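# Thread the ring gauge onto the ball screw's tip

## Task

Turn the ring gauge onto the fine-pitch thread at the ball screw's end until it has advanced by two complete revolutions or more.

## Robot and tools

Robot: two arms, left_arm and right_arm, each a six-joint arm ending in a two-finger parallel gripper with a wrist camera. Scene frame: origin on the table surface midway between the arms, +z up, +x out over the table, left_arm on the +y side. The names left and right are labels only and do not match image sides. Bases: left_arm at (+0.020, +0.266, 0) m, right_arm at (+0.035, -0.334, 0) m, both nearly unrotated.

Gripper axes: fingers point along the gripper's own +z and close along its y. The reported end_effector_position is the point between the pads, roughly 1 cm short of the fingertips. Joint ranges (rad): waist -2.618 to 3.054, shoulder 0 to 3.142, elbow 0 to 3.142, wrist pitch and wrist yaw -1.571 to 1.571, wrist roll -2.094 to 2.094. Twisting a held part is therefore limited by the roll range of about plus or minus 120 degrees; a full turn needs regrasping.

The 14-number row (shared by execute_actions rows and the move target): one flat list covering both arms, first left_arm then right_arm, each as dx, dy, dz, rx, ry, rz, opening. Every value lies in [-1, 1]. The first six are an offset, not a pose: a target displacement expressed in that gripper's own axes, counted from the gripper pose printed in the latest result that shows it (before any such result in the scene, and for later calls inside one reply, from where the arm is when the action begins). Scale: 1.0 equals 0.6 m for dx, dy, dz and 180 degrees for rotation; rx, ry, rz form a single rotation vector. Opening is absolute: +1 fully open (0.094 m), -1 closed. An arm meant to stay still must still get its 7 numbers; all-zero offsets pull it back to the reference pose rather than meaning 'do nothing'.

execute_actions(actions, pictures): actions is a list with at most one item. Empty list: just report state. Action: {"rows": [...], "steps": n}, up to 15 rows and n at most 15 (default 15), each step 1/30 s; each row is applied for one step and the final row repeats. Every row is measured from the same reference pose, not from the previous row. Wait: {"steps": n} with n up to 300, counted from the previous result and including reply time. pictures (boolean) toggles camera images, on by default.

move(target, speed): target is one 14-number row as above; each gripper travels in a straight line toward its target, both finishing together, in 0.5 to 10 s (cut off at 10 s). speed in m/s, 0.002 to 0.5, default 0.25; rotation rate up to twice that in rad/s. Openings are sent at the start. The path ignores obstacles and the other arm. The result adds a move: line giving how it ended (done, off_target, moving, held, fault) and which limits acted (paced = pose clipped; held = a check blocked steps, after which the arm may jump fast), plus each gripper's distance from its target.

wait(seconds): 0 to 10 s, sends nothing new. zoom_image(camera, region): camera is cam_left_wrist or cam_right_wrist (both 616x616 fisheye); region [x0, y0, x1, y1] in pixels, top-left origin, at most 504 by 504. read_manual(section): returns licence text only. finished_scene(scene): pass the current scene's number to end and grade it; irreversible, and the gauge must still be threaded at that moment.

Result lines: state line per arm with position (m) and quat_wxyz in the scene frame (less accurate at long reach); grip_measured on the command scale, while Joint positions' last value gives the opening in metres; 'pose unreachable' means the clearance check altered or blocked that arm's command; HELD marks steps where commands were withheld; Hand target shows where the controller is driving each gripper; FAULT and MOTOR HOT lines report stops and heating.

Control behaviour: each step the commanded pose is clipped to within 70 mm and 16 degrees of the measured pose, then solved by damped IK favouring position over orientation. Long moves may need several calls; after an action the arm continues only to its last clipped pose. Arms tend to finish a centimetre or more low and may sag under repeated zero offsets, so re-aim upward in the first call of each reply. Elbows cannot fully straighten.

Gripping: to hold, command an opening about 0.03 below grip_measured (less for a lighter hold). Readings can be off by about 1 mm per gripper. Finger force is roughly 50 to 62 N, lower on thin parts.

Cautions: do not drop the gauge, slam into the screw, press hard, or let the arms collide or push each other. Nothing may leave the table. Occasional external tugs on held parts can occur; keep a firm grip. Holding loads heats motors: warnings from 75 °C, a 10 s stop at 90 °C, and at 100 °C the arm goes limp and falls; release or rest when hot. Reply time keeps the simulation running, so plan concisely.

Each tool is called after "Request:" by a JSON object that holds its "op" and its "data".

## Session

Request:
{"op": "execute_actions", "data": {"actions": []}}

Scene clock: 0.00 s of 5200.00 s.
left_arm: end_effector_position=(+0.5436, +0.0756, +0.2730) grip_measured=+1.000 end_effector_quat_wxyz=(+0.590, +0.664, +0.379, +0.259) | right_arm: end_effector_position=(+0.0793, -0.1306, +0.1391) grip_measured=+1.000 end_effector_quat_wxyz=(+0.007, +0.831, -0.556, +0.017)
Joint positions: left_arm=[-0.218  1.792  1.313  0.292  0.409  1.541  0.094] | right_arm=[ 1.363  1.35   1.155 -1.401  0.027 -0.59   0.094]
Joint velocities: left_arm=[ 0.007 -0.007  0.007 -0.081 -0.022 -0.051  0.   ] | right_arm=[ 0.017  0.012 -0.002 -0.022 -0.066  0.022  0.   ]
Motor temperatures (°C, as the motors report them): left_arm=[29 35 39 35 28 28] | right_arm=[28 42 35 54 30 28]
Hand target (left_arm): +0.543, +0.075, +0.271; +0.587, +0.667, +0.384, +0.253
Hand target (right_arm): +0.079, -0.129, +0.142; +0.001, +0.831, -0.556, +0.013

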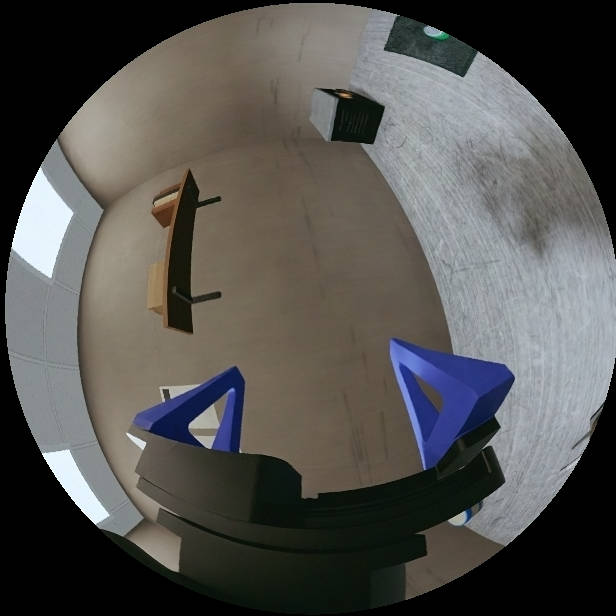

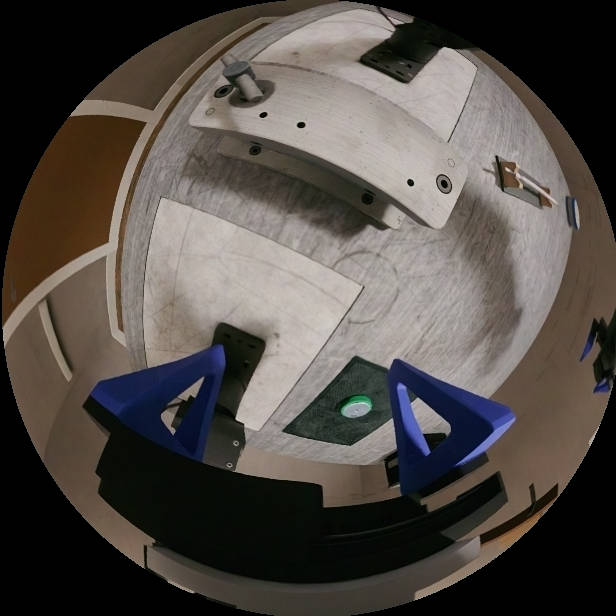

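Request:
{"op": "zoom_image", "data": {"camera": "cam_right_wrist", "region": [460, 120, 616, 260]}}

Region (460, 120, 616, 260) of cam_right_wrist's 616x616 image, scaled by 3.231, with more detail than that image has; it fills the top 452 rows of this view, and the rest is white.

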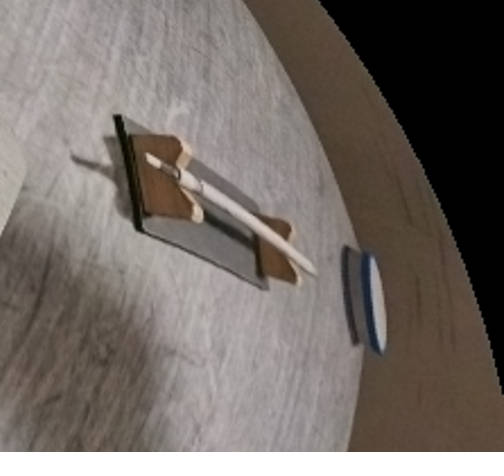

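Request:
{"op": "move", "data": {"target": [-0.055,-0.203,-0.422,0.255,0.438,-0.485,1,0.345,-0.075,-0.018,0,0,0.571,1], "speed": 0.3}}

Scene clock: 121.90 s of 5200.00 s.
left_arm: end_effector_position=(+0.3088, +0.1948, +0.2027) grip_measured=+1.000 end_effector_quat_wxyz=(+0.033, +0.115, +0.993, -0.001) | right_arm: end_effector_position=(+0.1912, -0.3079, +0.1525) grip_measured=+1.000 end_effector_quat_wxyz=(-0.003, -0.092, +0.996, -0.018)
Joint positions: left_arm=[-0.245  1.642  1.678 -1.541 -0.008 -0.018  0.094] | right_arm=[ 0.185  1.151  1.074 -1.504  0.035  0.011  0.094]
Joint velocities: left_arm=[ 0.002 -0.012 -0.002  0.037  0.037 -0.007  0.   ] | right_arm=[-0.017 -0.002 -0.017 -0.007  0.022 -0.007  0.   ]
Motor temperatures (°C, as the motors report them): left_arm=[29 46 44 42 28 28] | right_arm=[28 42 39 42 30 28]
Hand target (left_arm): +0.302, +0.197, +0.200; +0.019, +0.106, +0.994, -0.003
Hand target (right_arm): +0.198, -0.307, +0.157; +0.007, -0.084, +0.996, -0.015
Off the commanded pose (left_arm): 0.010 m, 4 deg.
Off the commanded pose (right_arm): 0.011 m, 2 deg.
joint sent to its limit (left arm) — the command would take joint 4 (wrist pitch) past its lower limit, so that joint was sent only as far as its limit.
After step 90, 114.70 s passed at rest.
move: off_target (left_arm, right_arm)

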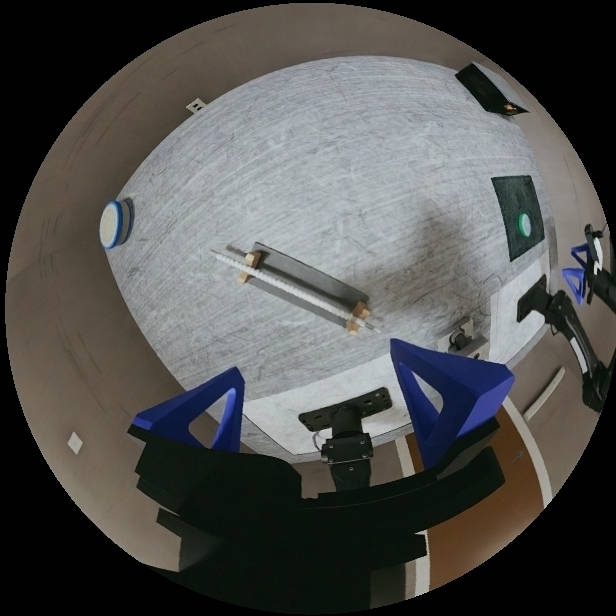

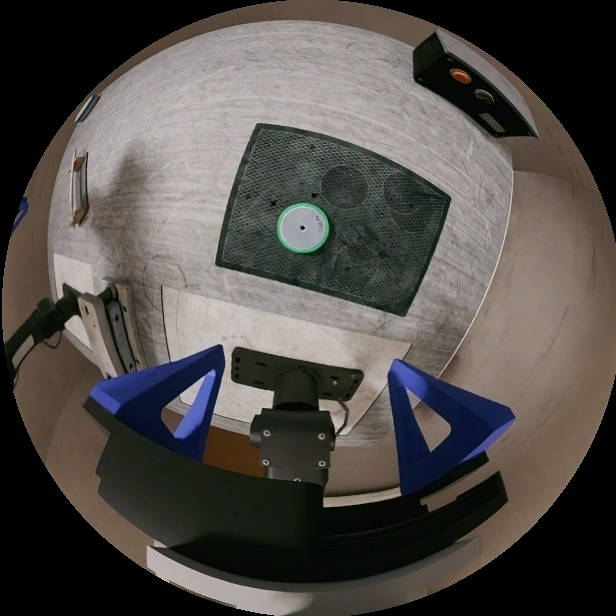

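Request:
{"op": "move", "data": {"target": [0.038,-0.024,0.155,0.070,0.102,0.699,-0.2,-0.083,0.0165,0.128,-0.0116,0,0,1], "speed": 0.3}}

Scene clock: 188.83 s of 5200.00 s.
left_arm: end_effector_position=(+0.2907, +0.1865, +0.1152) grip_measured=-0.198 end_effector_quat_wxyz=(-0.114, +0.928, +0.352, -0.037) | right_arm: end_effector_position=(+0.2382, -0.2934, +0.0787) grip_measured=+1.000 end_effector_quat_wxyz=(-0.001, -0.091, +0.996, -0.003)
Joint positions: left_arm=[-0.36   1.804  1.49  -1.465 -0.121  2.039  0.038] | right_arm=[ 0.185  1.346  0.911 -1.139  0.006  0.011  0.094]
Joint velocities: left_arm=[ 0.022 -0.017  0.007  0.066 -0.007  0.007  0.   ] | right_arm=[-0.002 -0.007 -0.002  0.022  0.037 -0.007  0.   ]
Motor temperatures (°C, as the motors report them): left_arm=[29 42 41 36 28 28] | right_arm=[28 40 40 38 30 28]
Hand target (left_arm): +0.288, +0.186, +0.107; -0.123, +0.931, +0.341, -0.045
Hand target (right_arm): +0.238, -0.293, +0.075; -0.004, -0.092, +0.996, +0.001
Off the commanded pose (left_arm): 0.007 m, 2 deg.
Off the commanded pose (right_arm): 0.004 m, 1 deg.
After step 90, 59.60 s passed at rest.
move: done

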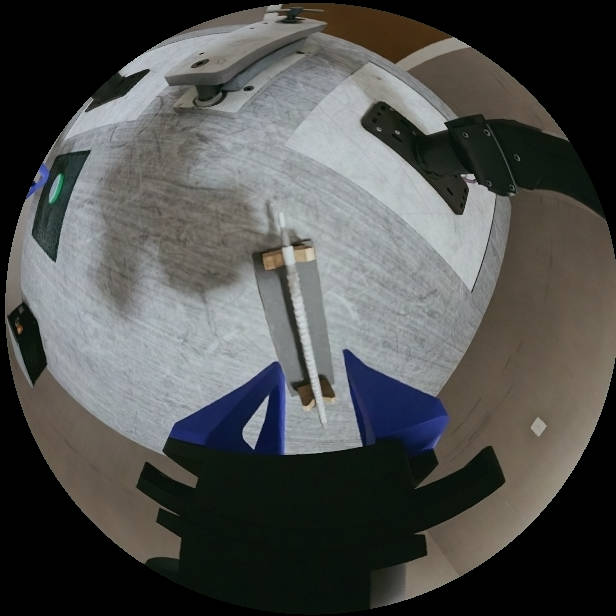

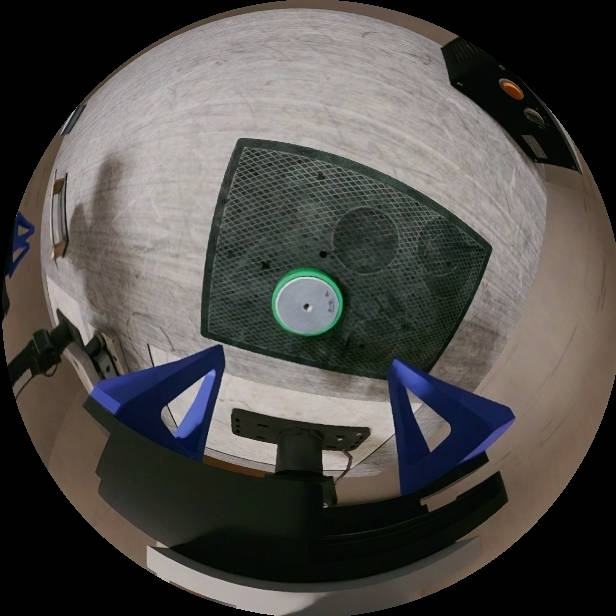

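Request:
{"op": "move", "data": {"target": [0.058,0.006,0.088,0.028,0,0,-0.3,-0.005,0.003,0.081,0,0,0,0.6], "speed": 0.15}}

Scene clock: 209.60 s of 5200.00 s.
left_arm: end_effector_position=(+0.3120, +0.2145, +0.0674) grip_measured=-0.298 end_effector_quat_wxyz=(-0.156, +0.918, +0.362, -0.046) | right_arm: end_effector_position=(+0.2408, -0.2929, +0.0332) grip_measured=+0.603 end_effector_quat_wxyz=(-0.000, -0.091, +0.996, -0.003)
Joint positions: left_arm=[-0.286  1.94   1.456 -1.355 -0.188  2.075  0.033] | right_arm=[ 0.185  1.412  0.774 -0.935  0.006  0.013  0.075]
Joint velocities: left_arm=[-0.007  0.002 -0.007 -0.007 -0.037 -0.051 -0.   ] | right_arm=[ 0.007  0.002 -0.007 -0.007 -0.007 -0.066  0.001]
Motor temperatures (°C, as the motors report them): left_arm=[29 43 41 36 28 28] | right_arm=[28 40 39 37 30 28]
Hand target (left_arm): +0.311, +0.217, +0.063; -0.160, +0.919, +0.358, -0.048
Hand target (right_arm): +0.240, -0.292, +0.030; -0.001, -0.091, +0.996, -0.003
Off the commanded pose (left_arm): 0.005 m, 2 deg.
Off the commanded pose (right_arm): 0.003 m, 0 deg.
joint sent to its limit (left arm) — the command would take joint 6 (wrist roll) past its upper limit, so that joint was sent only as far as its limit.
After step 90, 16.73 s passed at rest.
move: done

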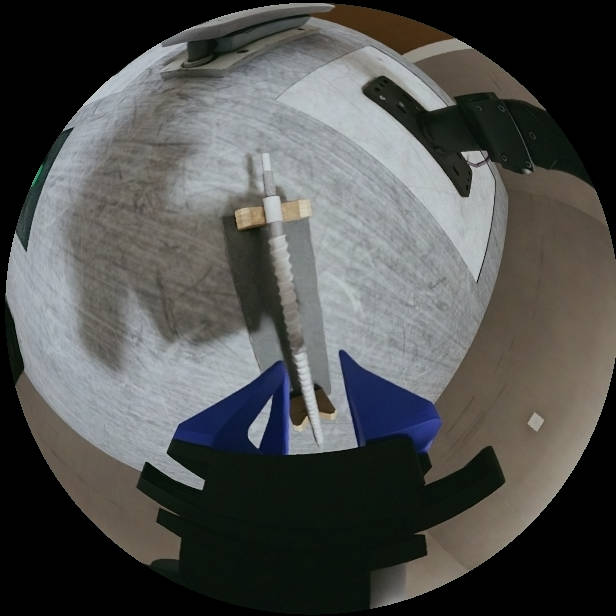

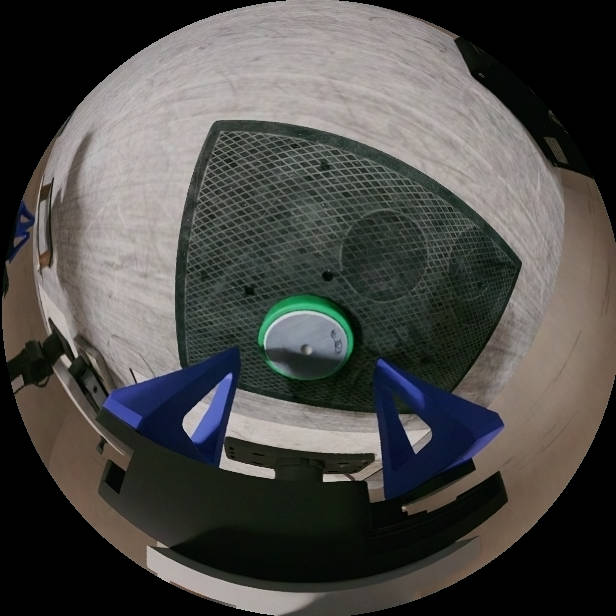

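Request:
{"op": "move", "data": {"target": [0.008,0.011,0.058,0,0,0,-0.3,0,0.002,0.034,0,0,0,0.6], "speed": 0.08}}

Scene clock: 218.97 s of 5200.00 s.
left_arm: end_effector_position=(+0.3154, +0.2182, +0.0397) grip_measured=-0.298 end_effector_quat_wxyz=(-0.151, +0.916, +0.369, -0.037) | right_arm: end_effector_position=(+0.2416, -0.2928, +0.0163) grip_measured=+0.603 end_effector_quat_wxyz=(+0.001, -0.091, +0.996, -0.003)
Joint positions: left_arm=[-0.273  1.961  1.375 -1.234 -0.192  2.075  0.033] | right_arm=[ 0.185  1.444  0.727 -0.852  0.006  0.013  0.075]
Joint velocities: left_arm=[ 0.002  0.002  0.007  0.11  -0.007 -0.022  0.   ] | right_arm=[ 0.022  0.007 -0.002 -0.022 -0.007 -0.007 -0.   ]
Motor temperatures (°C, as the motors report them): left_arm=[29 44 41 35 28 28] | right_arm=[28 41 39 36 30 28]
Hand target (left_arm): +0.312, +0.222, +0.033; -0.159, +0.916, +0.365, -0.045
Hand target (right_arm): +0.240, -0.292, +0.013; -0.000, -0.091, +0.996, -0.003
Off the commanded pose (left_arm): 0.009 m, 1 deg.
Off the commanded pose (right_arm): 0.004 m, 0 deg.
joint sent to its limit (left arm) — the command would take joint 6 (wrist roll) past its upper limit, so that joint was sent only as far as its limit.
After step 90, 5.43 s passed at rest.
move: done

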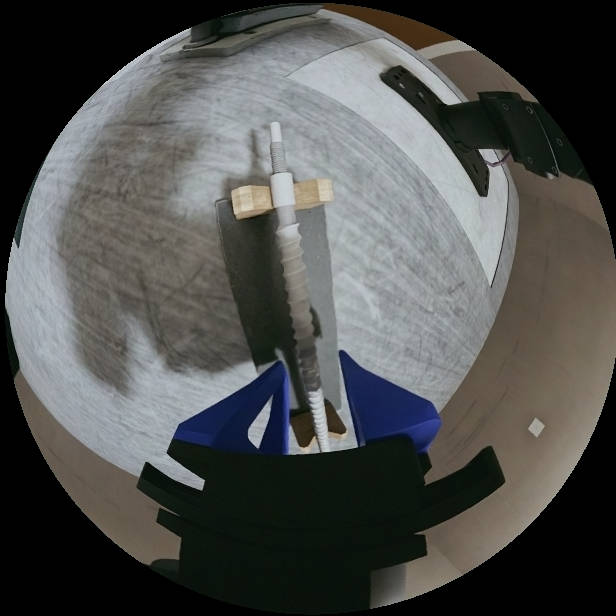

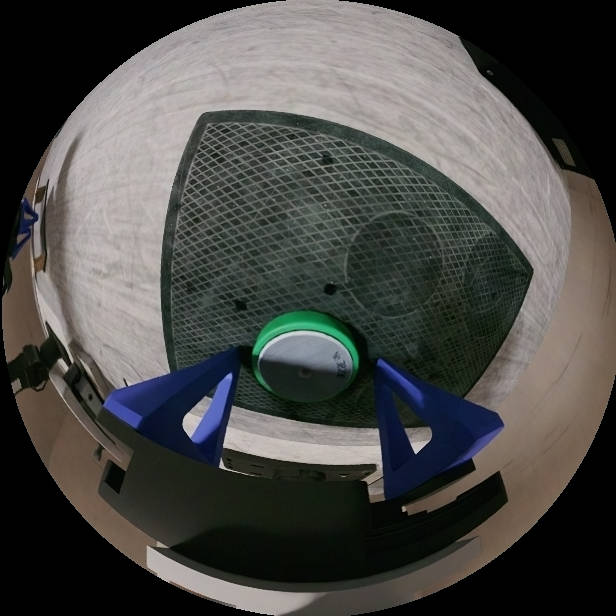

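Request:
{"op": "execute_actions", "data": {"actions": [{"rows": [[0,0.003,0.02,0,0,0,-0.3,0,0.002,0.012,0,0,0,0.5]], "steps": 15}]}}

Scene clock: 228.90 s of 5200.00 s.
left_arm: end_effector_position=(+0.3181, +0.2175, +0.0344) grip_measured=-0.298 end_effector_quat_wxyz=(-0.146, +0.917, +0.370, -0.030) | right_arm: end_effector_position=(+0.2422, -0.2927, +0.0137) grip_measured=+0.503 end_effector_quat_wxyz=(+0.003, -0.091, +0.996, -0.003)
Joint positions: left_arm=[-0.273  1.961  1.357 -1.197 -0.192  2.075  0.033] | right_arm=[ 0.185  1.449  0.72  -0.836  0.006  0.013  0.071]
Joint velocities: left_arm=[-0.002 -0.002 -0.007  0.081 -0.037  0.007  0.   ] | right_arm=[ 0.007 -0.017  0.007  0.022 -0.022 -0.007 -0.   ]
Motor temperatures (°C, as the motors report them): left_arm=[29 44 41 35 28 28] | right_arm=[28 41 38 36 30 28]
Hand target (left_arm): +0.314, +0.220, +0.028; -0.151, +0.916, +0.369, -0.037
Hand target (right_arm): +0.241, -0.292, +0.009; +0.001, -0.091, +0.996, -0.003
Off the commanded pose (left_arm): 0.008 m, 1 deg.
Off the commanded pose (right_arm): 0.005 m, 0 deg.
Steps of this call (steps 1 to 90: nothing new was sent; then 6.43 s passed at rest; steps 91 to 105: all 15 steps of this action). Readings (end_effector_position):
91: left_arm (+0.3161, +0.2180, +0.0389) | right_arm (+0.2422, -0.2927, +0.0161)
92: left_arm (+0.3164, +0.2179, +0.0379) | right_arm (+0.2426, -0.2926, +0.0156)
94: left_arm (+0.3159, +0.2181, +0.0358) | right_arm (+0.2424, -0.2926, +0.0144)
98: left_arm (+0.3167, +0.2179, +0.0347) | right_arm (+0.2422, -0.2927, +0.0137)
105: the state above

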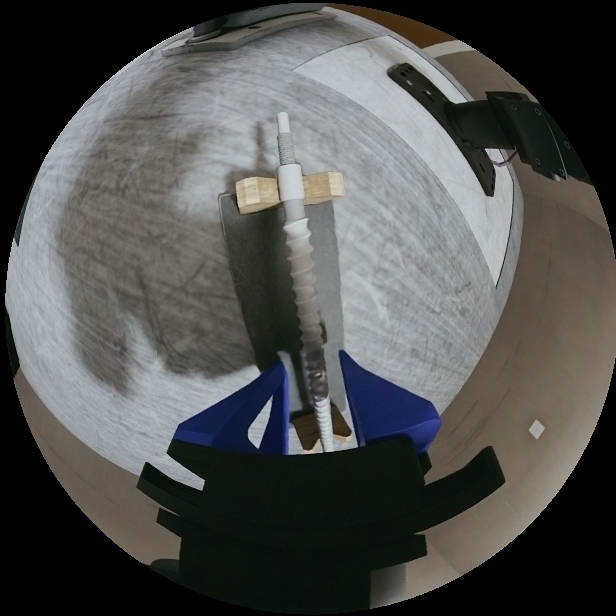

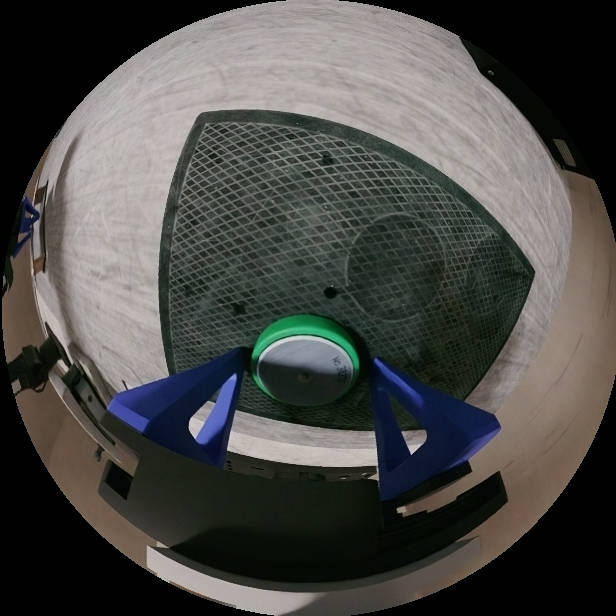

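Request:
{"op": "execute_actions", "data": {"actions": [{"rows": [[0,0,0.004,0,0,0,-0.4,0,0,0.008,0,0,0,0.42],[0,0,0.004,0,0,0,-0.5,0,0,0.008,0,0,0,0.35],[0,0,0.004,0,0,0,-0.58,0,0,0.008,0,0,0,0.29],[0,0,0.004,0,0,0,-0.65,0,0,0.008,0,0,0,0.24],[0,0,0.004,0,0,0,-0.7,0,0,0.008,0,0,0,0.2],[0,0,0.004,0,0,0,-0.74,0,0,0.008,0,0,0,0.16],[0,0,0.004,0,0,0,-0.77,0,0,0.008,0,0,0,0.13],[0,0,0.004,0,0,0,-0.79,0,0,0.008,0,0,0,0.11],[0,0,0.004,0,0,0,-0.81,0,0,0.008,0,0,0,0.09],[0,0,0.004,0,0,0,-0.83,0,0,0.008,0,0,0,0.07],[0,0,0.004,0,0,0,-0.85,0,0,0.008,0,0,0,0.05],[0,0,0.004,0,0,0,-0.87,0,0,0.008,0,0,0,0.035]], "steps": 15}]}}

Scene clock: 235.20 s of 5200.00 s.
left_arm: end_effector_position=(+0.3166, +0.2191, +0.0351) grip_measured=-0.817 end_effector_quat_wxyz=(-0.151, +0.917, +0.368, -0.031) | right_arm: end_effector_position=(+0.2442, -0.2914, +0.0137) grip_measured=+0.079 end_effector_quat_wxyz=(+0.007, -0.091, +0.996, +0.000)
Joint positions: left_arm=[-0.273  1.961  1.357 -1.205 -0.199  2.076  0.009] | right_arm=[ 0.185  1.449  0.72  -0.828  0.001  0.013  0.051]
Joint velocities: left_arm=[-0.017 -0.017 -0.007 -0.037  0.022  0.051 -0.   ] | right_arm=[-0.002 -0.002  0.017 -0.051 -0.066 -0.11   0.001]
Motor temperatures (°C, as the motors report them): left_arm=[29 44 40 35 28 28] | right_arm=[28 40 38 36 30 28]
Hand target (left_arm): +0.318, +0.218, +0.032; -0.146, +0.917, +0.370, -0.030
Hand target (right_arm): +0.242, -0.293, +0.009; +0.003, -0.091, +0.996, -0.003
Off the commanded pose (left_arm): 0.003 m, 1 deg.
Off the commanded pose (right_arm): 0.005 m, 1 deg.
Steps of this call (steps 1 to 90: nothing new was sent; then 2.80 s passed at rest; steps 91 to 105: all 15 steps of this action). Readings (end_effector_position):
91: left_arm (+0.3183, +0.2174, +0.0343) | right_arm (+0.2423, -0.2923, +0.0137)
92: left_arm (+0.3183, +0.2174, +0.0343) | right_arm (+0.2426, -0.2920, +0.0137)
94: left_arm (+0.3184, +0.2175, +0.0344) | right_arm (+0.2433, -0.2918, +0.0137)
98: left_arm (+0.3166, +0.2193, +0.0351) | right_arm (+0.2439, -0.2914, +0.0137)
105: the state above

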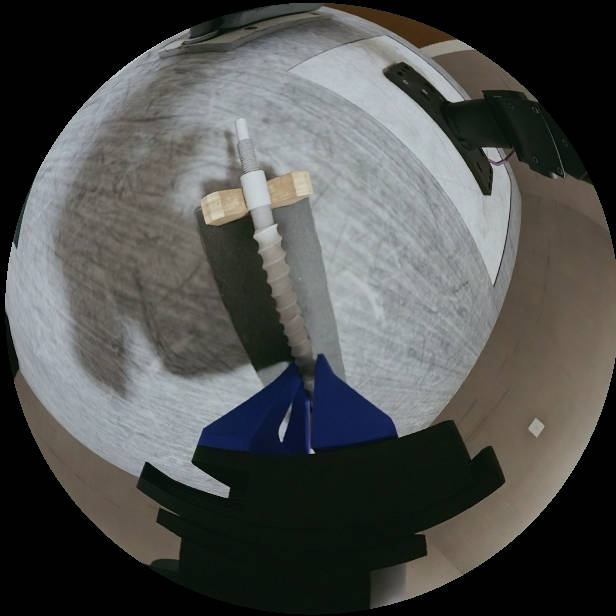

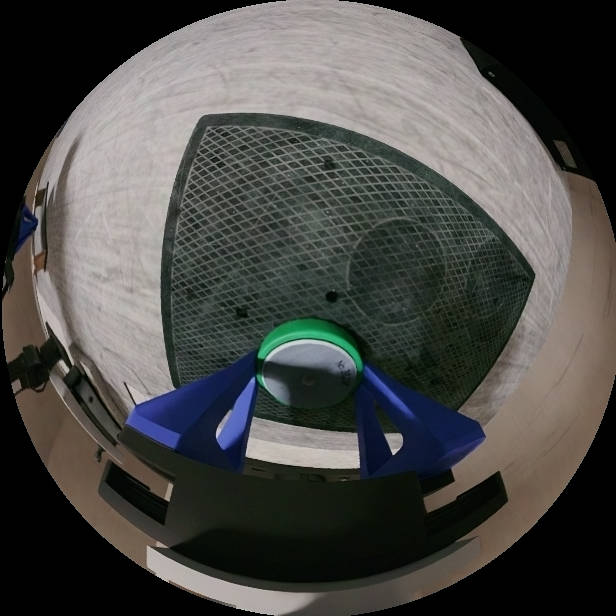

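Request:
{"op": "move", "data": {"target": [0.007,-0.040,-0.127,0,0,0,-0.87,0,0,-0.167,0,0,0,0.035], "speed": 0.15}}

Request:
{"op": "move", "data": {"target": [-0.2955,0.318,-0.235,-0.530,-0.307,-0.201,-0.87,-0.095,0.2515,-0.327,-0.0694,-0.1785,-0.1602,0.035], "speed": 0.2}}

Scene clock: 277.87 s of 5200.00 s.
left_arm: end_effector_position=(+0.3181, +0.2186, +0.1048) grip_measured=-0.817 end_effector_quat_wxyz=(-0.154, +0.916, +0.368, -0.035) | right_arm: end_effector_position=(+0.2390, -0.2924, +0.1029) grip_measured=+0.079 end_effector_quat_wxyz=(-0.011, -0.091, +0.996, -0.002)
Joint positions: left_arm=[-0.273  1.915  1.576 -1.48  -0.199  2.076  0.009] | right_arm=[ 0.185  1.355  1.015 -1.253  0.001  0.013  0.051]
Joint velocities: left_arm=[-0.032 -0.007 -0.012 -0.051 -0.066 -0.037 -0.   ] | right_arm=[ 0.002 -0.017  0.007 -0.007  0.037  0.022 -0.003]
Motor temperatures (°C, as the motors report them): left_arm=[29 47 41 34 28 28] | right_arm=[28 40 38 34 30 28]
Hand target (left_arm): +0.317, +0.218, +0.115; -0.151, +0.917, +0.368, -0.031
Hand target (right_arm): +0.244, -0.292, +0.114; +0.007, -0.091, +0.996, +0.000
Off the commanded pose (left_arm): 0.010 m, 1 deg.
Off the commanded pose (right_arm): 0.012 m, 2 deg.
After step 90, 38.37 s passed at rest.
move: off_target (right_arm)

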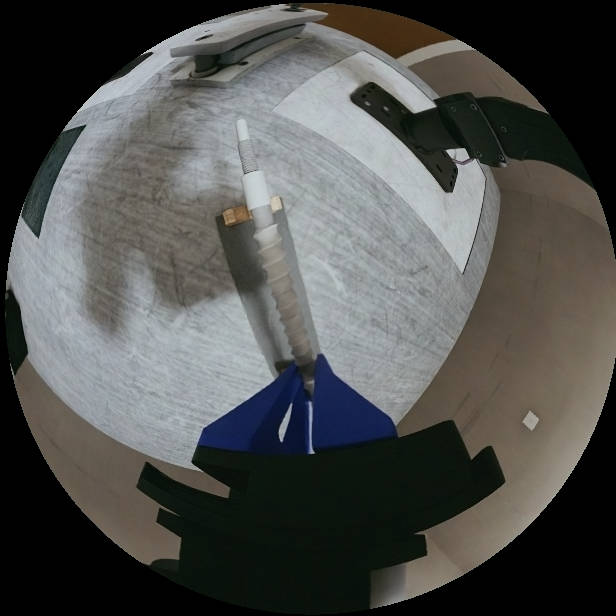

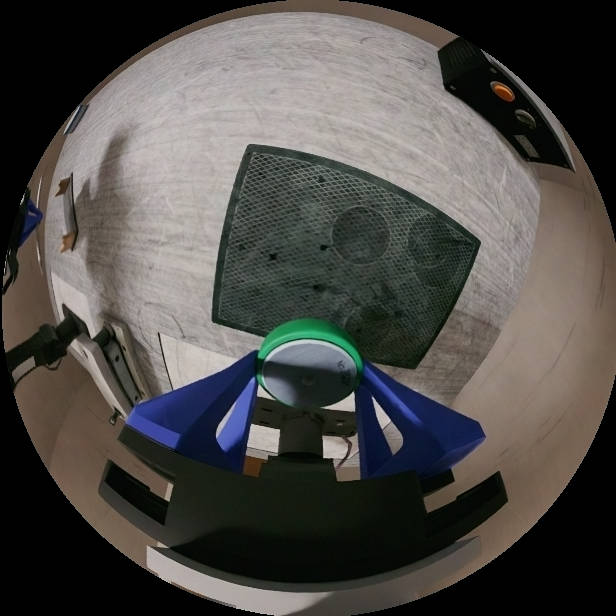

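Scene clock: 283.70 s of 5200.00 s.
left_arm: end_effector_position=(+0.3376, -0.0685, +0.1769) grip_measured=-0.816 end_effector_quat_wxyz=(+0.695, +0.487, +0.520, -0.098) | right_arm: end_effector_position=(+0.2706, -0.1415, +0.2830) grip_measured=+0.079 end_effector_quat_wxyz=(+0.227, -0.321, +0.912, +0.113)
Joint positions: left_arm=[-0.759  1.717  0.568  1.133  0.129  0.614  0.009] | right_arm=[ 0.623  1.355  1.625 -1.334 -0.081 -0.023  0.051]
Joint velocities: left_arm=[ 0.017 -0.007 -0.017 -0.066  0.022  0.007 -0.001] | right_arm=[-0.002  0.007 -0.007 -0.051  0.022 -0.022 -0.001]
Motor temperatures (°C, as the motors report them): left_arm=[29 46 41 35 28 28] | right_arm=[28 40 39 34 30 28]
Hand target (left_arm): +0.335, -0.069, +0.173; +0.694, +0.484, +0.523, -0.103
Hand target (right_arm): +0.275, -0.133, +0.298; +0.254, -0.327, +0.901, +0.127
Off the commanded pose (left_arm): 0.006 m, 1 deg.
Off the commanded pose (right_arm): 0.017 m, 4 deg.
move: off_target (right_arm)

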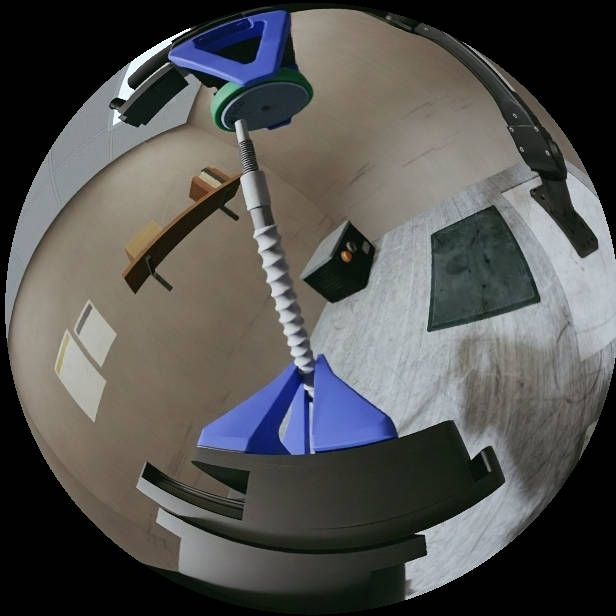

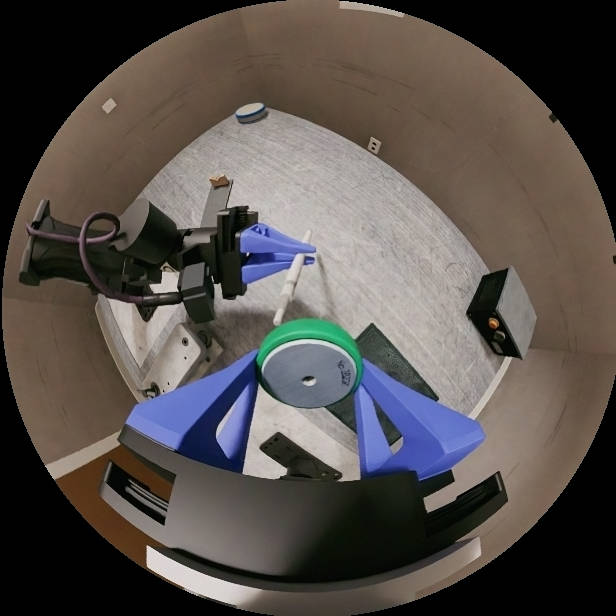

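Request:
{"op": "execute_actions", "data": {"actions": [{"rows": [[0,0,0,0,0,0,-0.87,-0.03,0.012,-0.014,0.004,-0.0197,0,0.035],[0,0,0,0,0,0,-0.87,-0.045,0.017,-0.014,0.006,-0.0197,0,0.035],[0,0,0,0,0,0,-0.87,-0.06,0.022,-0.014,0.008,-0.0197,0,0.035],[0,0,0,0,0,0,-0.87,-0.07,0.026,-0.014,0.01,-0.0197,0,0.035],[0,0,0,0,0,0,-0.87,-0.081,0.0293,-0.014,0.0105,-0.0197,0,0.035]], "steps": 15}]}}

Request:
{"op": "wait", "data": {"seconds": 0.5}}

Scene clock: 308.47 s of 5200.00 s.
left_arm: end_effector_position=(+0.3377, -0.0684, +0.1772) grip_measured=-0.816 end_effector_quat_wxyz=(+0.695, +0.486, +0.520, -0.098) | right_arm: end_effector_position=(+0.2883, -0.1063, +0.2992) grip_measured=+0.079 end_effector_quat_wxyz=(+0.237, -0.320, +0.912, +0.101)
Joint positions: left_arm=[-0.759  1.717  0.568  1.134  0.128  0.614  0.009] | right_arm=[ 0.713  1.505  1.819 -1.364 -0.01   0.05   0.051]
Joint velocities: left_arm=[-0.022  0.017  0.002 -0.066 -0.007  0.007 -0.001] | right_arm=[-0.022  0.012  0.002 -0.11   0.037  0.022 -0.001]
Motor temperatures (°C, as the motors report them): left_arm=[29 43 40 41 28 28] | right_arm=[28 40 42 36 30 28]
Hand target (left_arm): +0.338, -0.068, +0.177; +0.695, +0.487, +0.520, -0.098
Hand target (right_arm): +0.290, -0.105, +0.315; +0.261, -0.313, +0.907, +0.107
Off the commanded pose (left_arm): 0.000 m, 0 deg.
Off the commanded pose (right_arm): 0.016 m, 3 deg.
Steps of this call (steps 1 to 90: nothing new was sent; then 21.27 s passed at rest; steps 91 to 105: all 15 steps of this action). Readings (end_effector_position):
91: left_arm (+0.3377, -0.0684, +0.1772) | right_arm (+0.2705, -0.1411, +0.2832)
92: left_arm (+0.3377, -0.0684, +0.1772) | right_arm (+0.2702, -0.1395, +0.2844)
94: left_arm (+0.3377, -0.0684, +0.1772) | right_arm (+0.2716, -0.1296, +0.2914)
98: left_arm (+0.3377, -0.0684, +0.1772) | right_arm (+0.2839, -0.1061, +0.3046)
105: the state above

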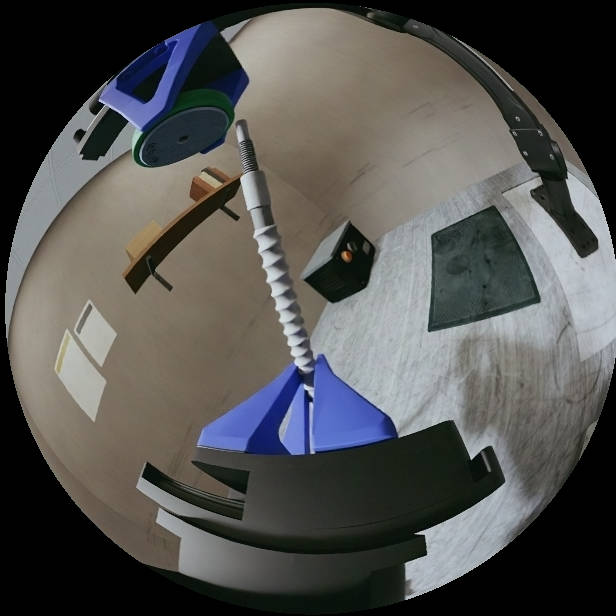

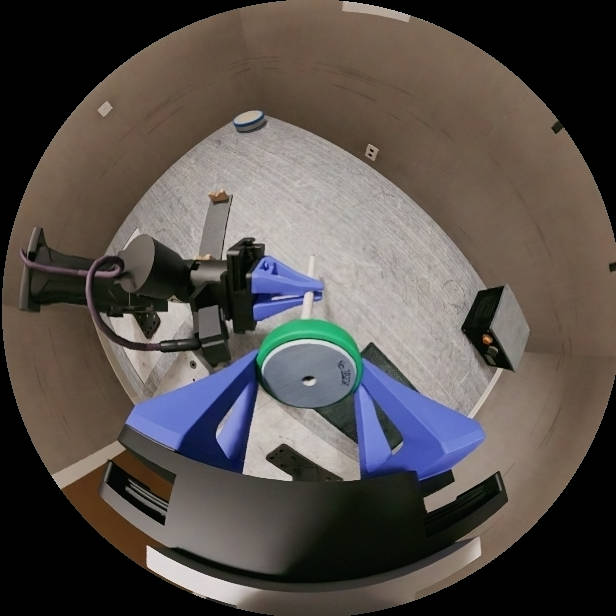

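Scene clock: 308.97 s of 5200.00 s.
left_arm: end_effector_position=(+0.3377, -0.0684, +0.1772) grip_measured=-0.816 end_effector_quat_wxyz=(+0.695, +0.486, +0.520, -0.098) | right_arm: end_effector_position=(+0.2878, -0.1079, +0.2983) grip_measured=+0.079 end_effector_quat_wxyz=(+0.234, -0.318, +0.914, +0.098)
Joint positions: left_arm=[-0.759  1.717  0.568  1.134  0.128  0.614  0.009] | right_arm=[ 0.713  1.505  1.819 -1.371 -0.005  0.054  0.051]
Joint velocities: left_arm=[ 0.007 -0.007  0.012  0.007  0.081 -0.022  0.   ] | right_arm=[-0.012  0.002 -0.007  0.022 -0.007  0.007  0.001]
Motor temperatures (°C, as the motors report them): left_arm=[29 43 40 41 28 28] | right_arm=[28 40 42 36 30 28]
Hand target (left_arm): +0.338, -0.068, +0.177; +0.695, +0.487, +0.520, -0.098
Hand target (right_arm): +0.290, -0.105, +0.315; +0.261, -0.314, +0.907, +0.107
Off the commanded pose (left_arm): 0.000 m, 0 deg.
Off the commanded pose (right_arm): 0.017 m, 3 deg.
Steps of this call (steps 1 to 15: nothing new was sent). Readings (end_effector_position):
1: left_arm (+0.3377, -0.0684, +0.1772) | right_arm (+0.2882, -0.1066, +0.2990)
2: left_arm (+0.3377, -0.0684, +0.1772) | right_arm (+0.2880, -0.1070, +0.2988)
4: left_arm (+0.3377, -0.0684, +0.1772) | right_arm (+0.2879, -0.1074, +0.2986)
8: left_arm (+0.3377, -0.0684, +0.1772) | right_arm (+0.2878, -0.1078, +0.2984)
15: the state above

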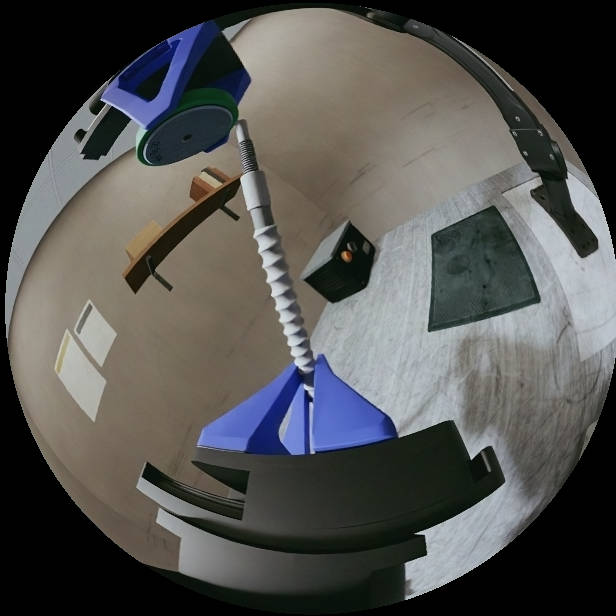

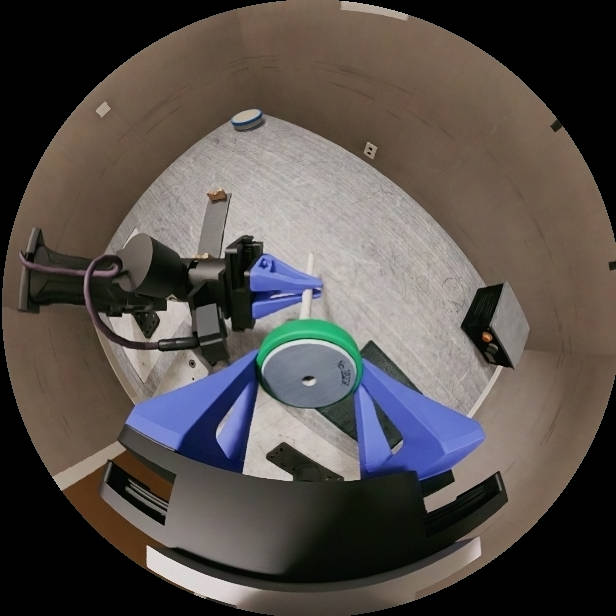

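Request:
{"op": "execute_actions", "data": {"actions": [{"rows": [[0,0,0,0,0,-0.008,-0.87,-0.008,0.005,-0.015,0,-0.018,0,0.035],[0,0,0,0,0,-0.014,-0.87,0.0,0.008,-0.01,0,-0.018,0,0.035],[0,0,0,0,0,-0.02,-0.87,0.008,0.01,-0.006,0,-0.018,0,0.035],[0,0,0,0,0,-0.02,-0.87,0.013,0.01,-0.003,0,-0.018,0,0.035]], "steps": 15}], "pictures": false}}

Request:
{"op": "wait", "data": {"seconds": 0.5}}

Scene clock: 342.60 s of 5200.00 s.
left_arm: end_effector_position=(+0.3377, -0.0684, +0.1772) grip_measured=-0.816 end_effector_quat_wxyz=(+0.692, +0.474, +0.532, -0.115) | right_arm: end_effector_position=(+0.2761, -0.1107, +0.2829) grip_measured=+0.079 end_effector_quat_wxyz=(+0.229, -0.319, +0.915, +0.096)
Joint positions: left_arm=[-0.759  1.717  0.568  1.134  0.128  0.566  0.009] | right_arm=[ 0.736  1.446  1.702 -1.324  0.006  0.074  0.051]
Joint velocities: left_arm=[ 0.022 -0.007 -0.007  0.022  0.066 -0.051 -0.001] | right_arm=[-0.017 -0.027 -0.002  0.051 -0.051  0.051  0.001]
Motor temperatures (°C, as the motors report them): left_arm=[29 43 41 43 28 28] | right_arm=[28 41 43 36 30 28]
Hand target (left_arm): +0.338, -0.068, +0.177; +0.692, +0.470, +0.535, -0.120
Hand target (right_arm): +0.278, -0.108, +0.297; +0.260, -0.315, +0.907, +0.107
Off the commanded pose (left_arm): 0.000 m, 1 deg.
Off the commanded pose (right_arm): 0.014 m, 4 deg.
Steps of this call (steps 1 to 90: nothing new was sent; then 30.13 s passed at rest; steps 91 to 105: all 15 steps of this action). Readings (end_effector_position):
91: left_arm (+0.3377, -0.0684, +0.1772) | right_arm (+0.2877, -0.1080, +0.2981)
92: left_arm (+0.3377, -0.0684, +0.1772) | right_arm (+0.2874, -0.1077, +0.2970)
94: left_arm (+0.3377, -0.0684, +0.1772) | right_arm (+0.2830, -0.1085, +0.2908)
98: left_arm (+0.3377, -0.0684, +0.1772) | right_arm (+0.2740, -0.1116, +0.2809)
105: the state above

Scene clock: 343.10 s of 5200.00 s.
left_arm: end_effector_position=(+0.3377, -0.0684, +0.1772) grip_measured=-0.816 end_effector_quat_wxyz=(+0.692, +0.473, +0.532, -0.115) | right_arm: end_effector_position=(+0.2768, -0.1103, +0.2835) grip_measured=+0.079 end_effector_quat_wxyz=(+0.231, -0.318, +0.914, +0.097)
Joint positions: left_arm=[-0.759  1.717  0.568  1.134  0.128  0.563  0.009] | right_arm=[ 0.736  1.445  1.702 -1.32   0.007  0.075  0.051]
Joint velocities: left_arm=[ 0.007  0.007 -0.012  0.022 -0.022  0.066  0.001] | right_arm=[ 0.012  0.007 -0.007  0.007 -0.022 -0.051 -0.   ]
Motor temperatures (°C, as the motors report them): left_arm=[29 43 41 43 28 28] | right_arm=[28 41 43 36 30 28]
Hand target (left_arm): +0.338, -0.068, +0.177; +0.692, +0.470, +0.535, -0.120
Hand target (right_arm): +0.278, -0.108, +0.297; +0.260, -0.314, +0.907, +0.107
Off the commanded pose (left_arm): 0.000 m, 1 deg.
Off the commanded pose (right_arm): 0.013 m, 4 deg.
Steps of this call (steps 1 to 15: nothing new was sent). Readings (end_effector_position):
1: left_arm (+0.3377, -0.0684, +0.1772) | right_arm (+0.2762, -0.1106, +0.2831)
2: left_arm (+0.3377, -0.0684, +0.1772) | right_arm (+0.2764, -0.1105, +0.2832)
4: left_arm (+0.3377, -0.0684, +0.1772) | right_arm (+0.2765, -0.1104, +0.2833)
8: left_arm (+0.3377, -0.0684, +0.1772) | right_arm (+0.2768, -0.1103, +0.2835)
15: the state above

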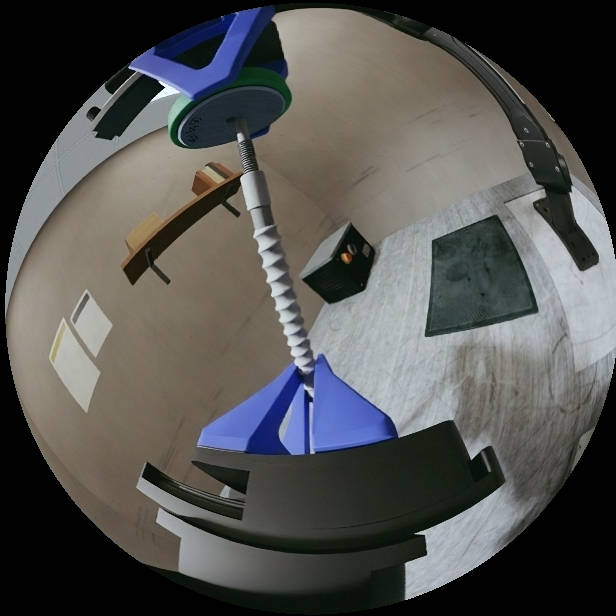

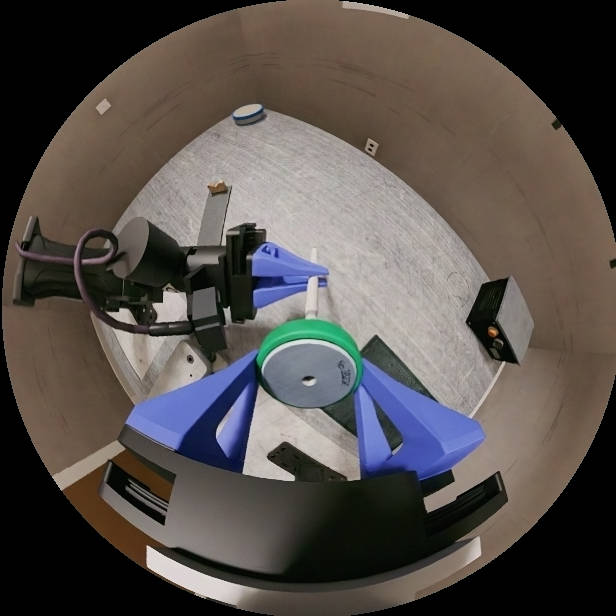

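Request:
{"op": "zoom_image", "data": {"camera": "cam_left_wrist", "region": [170, 60, 310, 200]}}

Request:
{"op": "zoom_image", "data": {"camera": "cam_right_wrist", "region": [230, 230, 390, 410]}}

Region (170, 60, 310, 200) of cam_left_wrist's 616x616 image, scaled by 3.600, with more detail than that image has.

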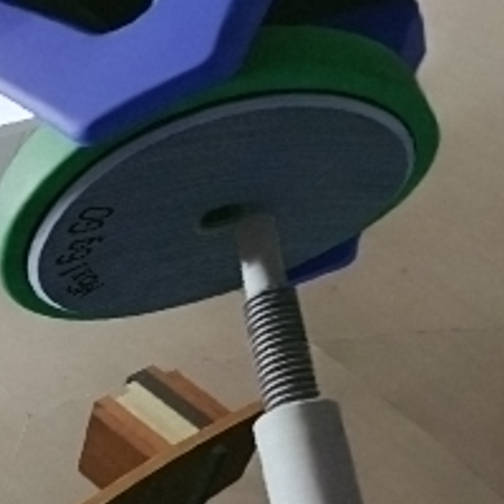

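Region (230, 230, 390, 410) of cam_right_wrist's 616x616 image, scaled by 2.800, with more detail than that image has.

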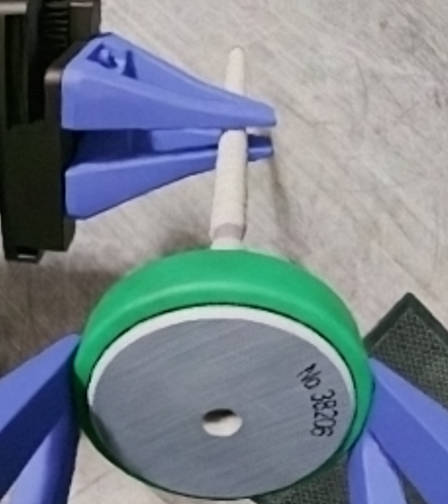

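Request:
{"op": "execute_actions", "data": {"actions": [{"rows": [[0,0,0,0,0,-0.008,-0.87,-0.0143,0.0023,-0.0177,0,-0.02,0,0.035],[0,0,0,0,0,-0.012,-0.87,-0.0143,0.0023,-0.0177,0,-0.02,0,0.035],[0,0,0,0,0,-0.0156,-0.87,-0.0143,0.0023,-0.0177,0,-0.02,0,0.035]], "steps": 15}]}}

Request:
{"op": "zoom_image", "data": {"camera": "cam_left_wrist", "region": [170, 60, 310, 200]}}

Request:
{"op": "zoom_image", "data": {"camera": "cam_right_wrist", "region": [230, 230, 390, 410]}}

Scene clock: 366.03 s of 5200.00 s.
left_arm: end_effector_position=(+0.3377, -0.0684, +0.1772) grip_measured=-0.816 end_effector_quat_wxyz=(+0.690, +0.464, +0.541, -0.127) | right_arm: end_effector_position=(+0.2770, -0.1104, +0.2835) grip_measured=+0.079 end_effector_quat_wxyz=(+0.232, -0.318, +0.914, +0.096)
Joint positions: left_arm=[-0.759  1.717  0.568  1.134  0.128  0.528  0.009] | right_arm=[ 0.736  1.445  1.702 -1.319  0.008  0.075  0.051]
Joint velocities: left_arm=[ 0.017 -0.007 -0.007 -0.022 -0.051 -0.037 -0.   ] | right_arm=[-0.007 -0.002  0.002  0.007  0.007 -0.022 -0.001]
Motor temperatures (°C, as the motors report them): left_arm=[29 43 41 44 28 28] | right_arm=[28 42 41 37 30 28]
Hand target (left_arm): +0.338, -0.068, +0.177; +0.689, +0.460, +0.544, -0.132
Hand target (right_arm): +0.278, -0.108, +0.297; +0.260, -0.314, +0.907, +0.107
Off the commanded pose (left_arm): 0.000 m, 1 deg.
Off the commanded pose (right_arm): 0.014 m, 4 deg.
Steps of this call (steps 1 to 90: nothing new was sent; then 19.43 s passed at rest; steps 91 to 105: all 15 steps of this action). Readings (end_effector_position):
91: left_arm (+0.3377, -0.0684, +0.1772) | right_arm (+0.2768, -0.1102, +0.2835)
92: left_arm (+0.3377, -0.0684, +0.1772) | right_arm (+0.2769, -0.1103, +0.2835)
94: left_arm (+0.3377, -0.0684, +0.1772) | right_arm (+0.2769, -0.1103, +0.2835)
98: left_arm (+0.3377, -0.0684, +0.1772) | right_arm (+0.2769, -0.1103, +0.2835)
105: the state above

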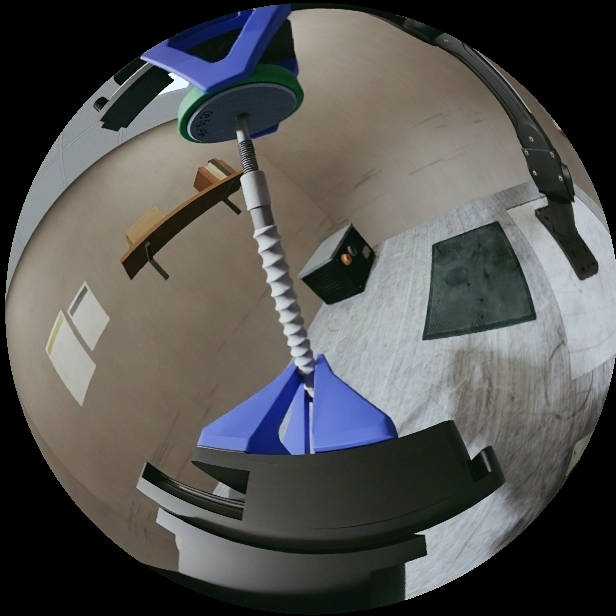

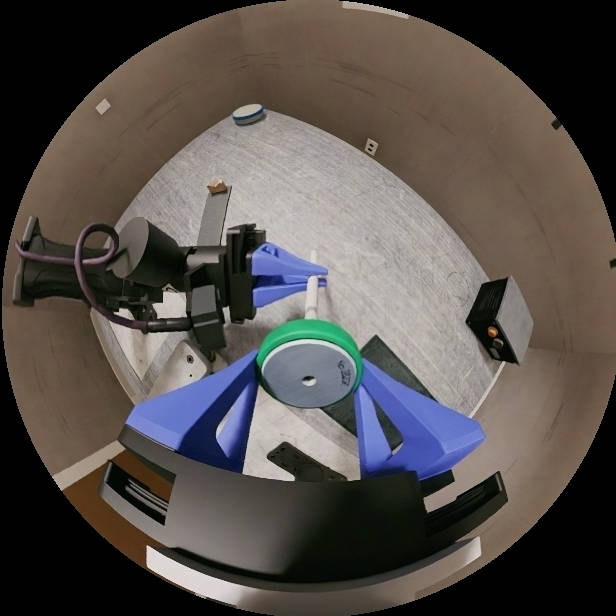

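Region (170, 60, 310, 200) of cam_left_wrist's 616x616 image, scaled by 3.600, with more detail than that image has.

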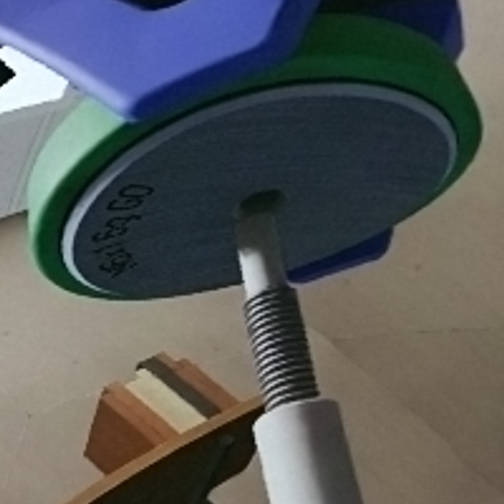

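Region (230, 230, 390, 410) of cam_right_wrist's 616x616 image, scaled by 2.800, with more detail than that image has.

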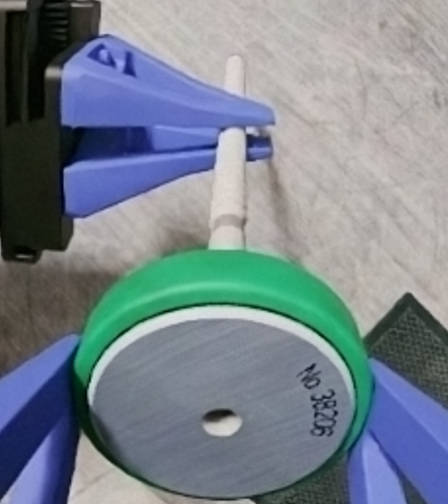

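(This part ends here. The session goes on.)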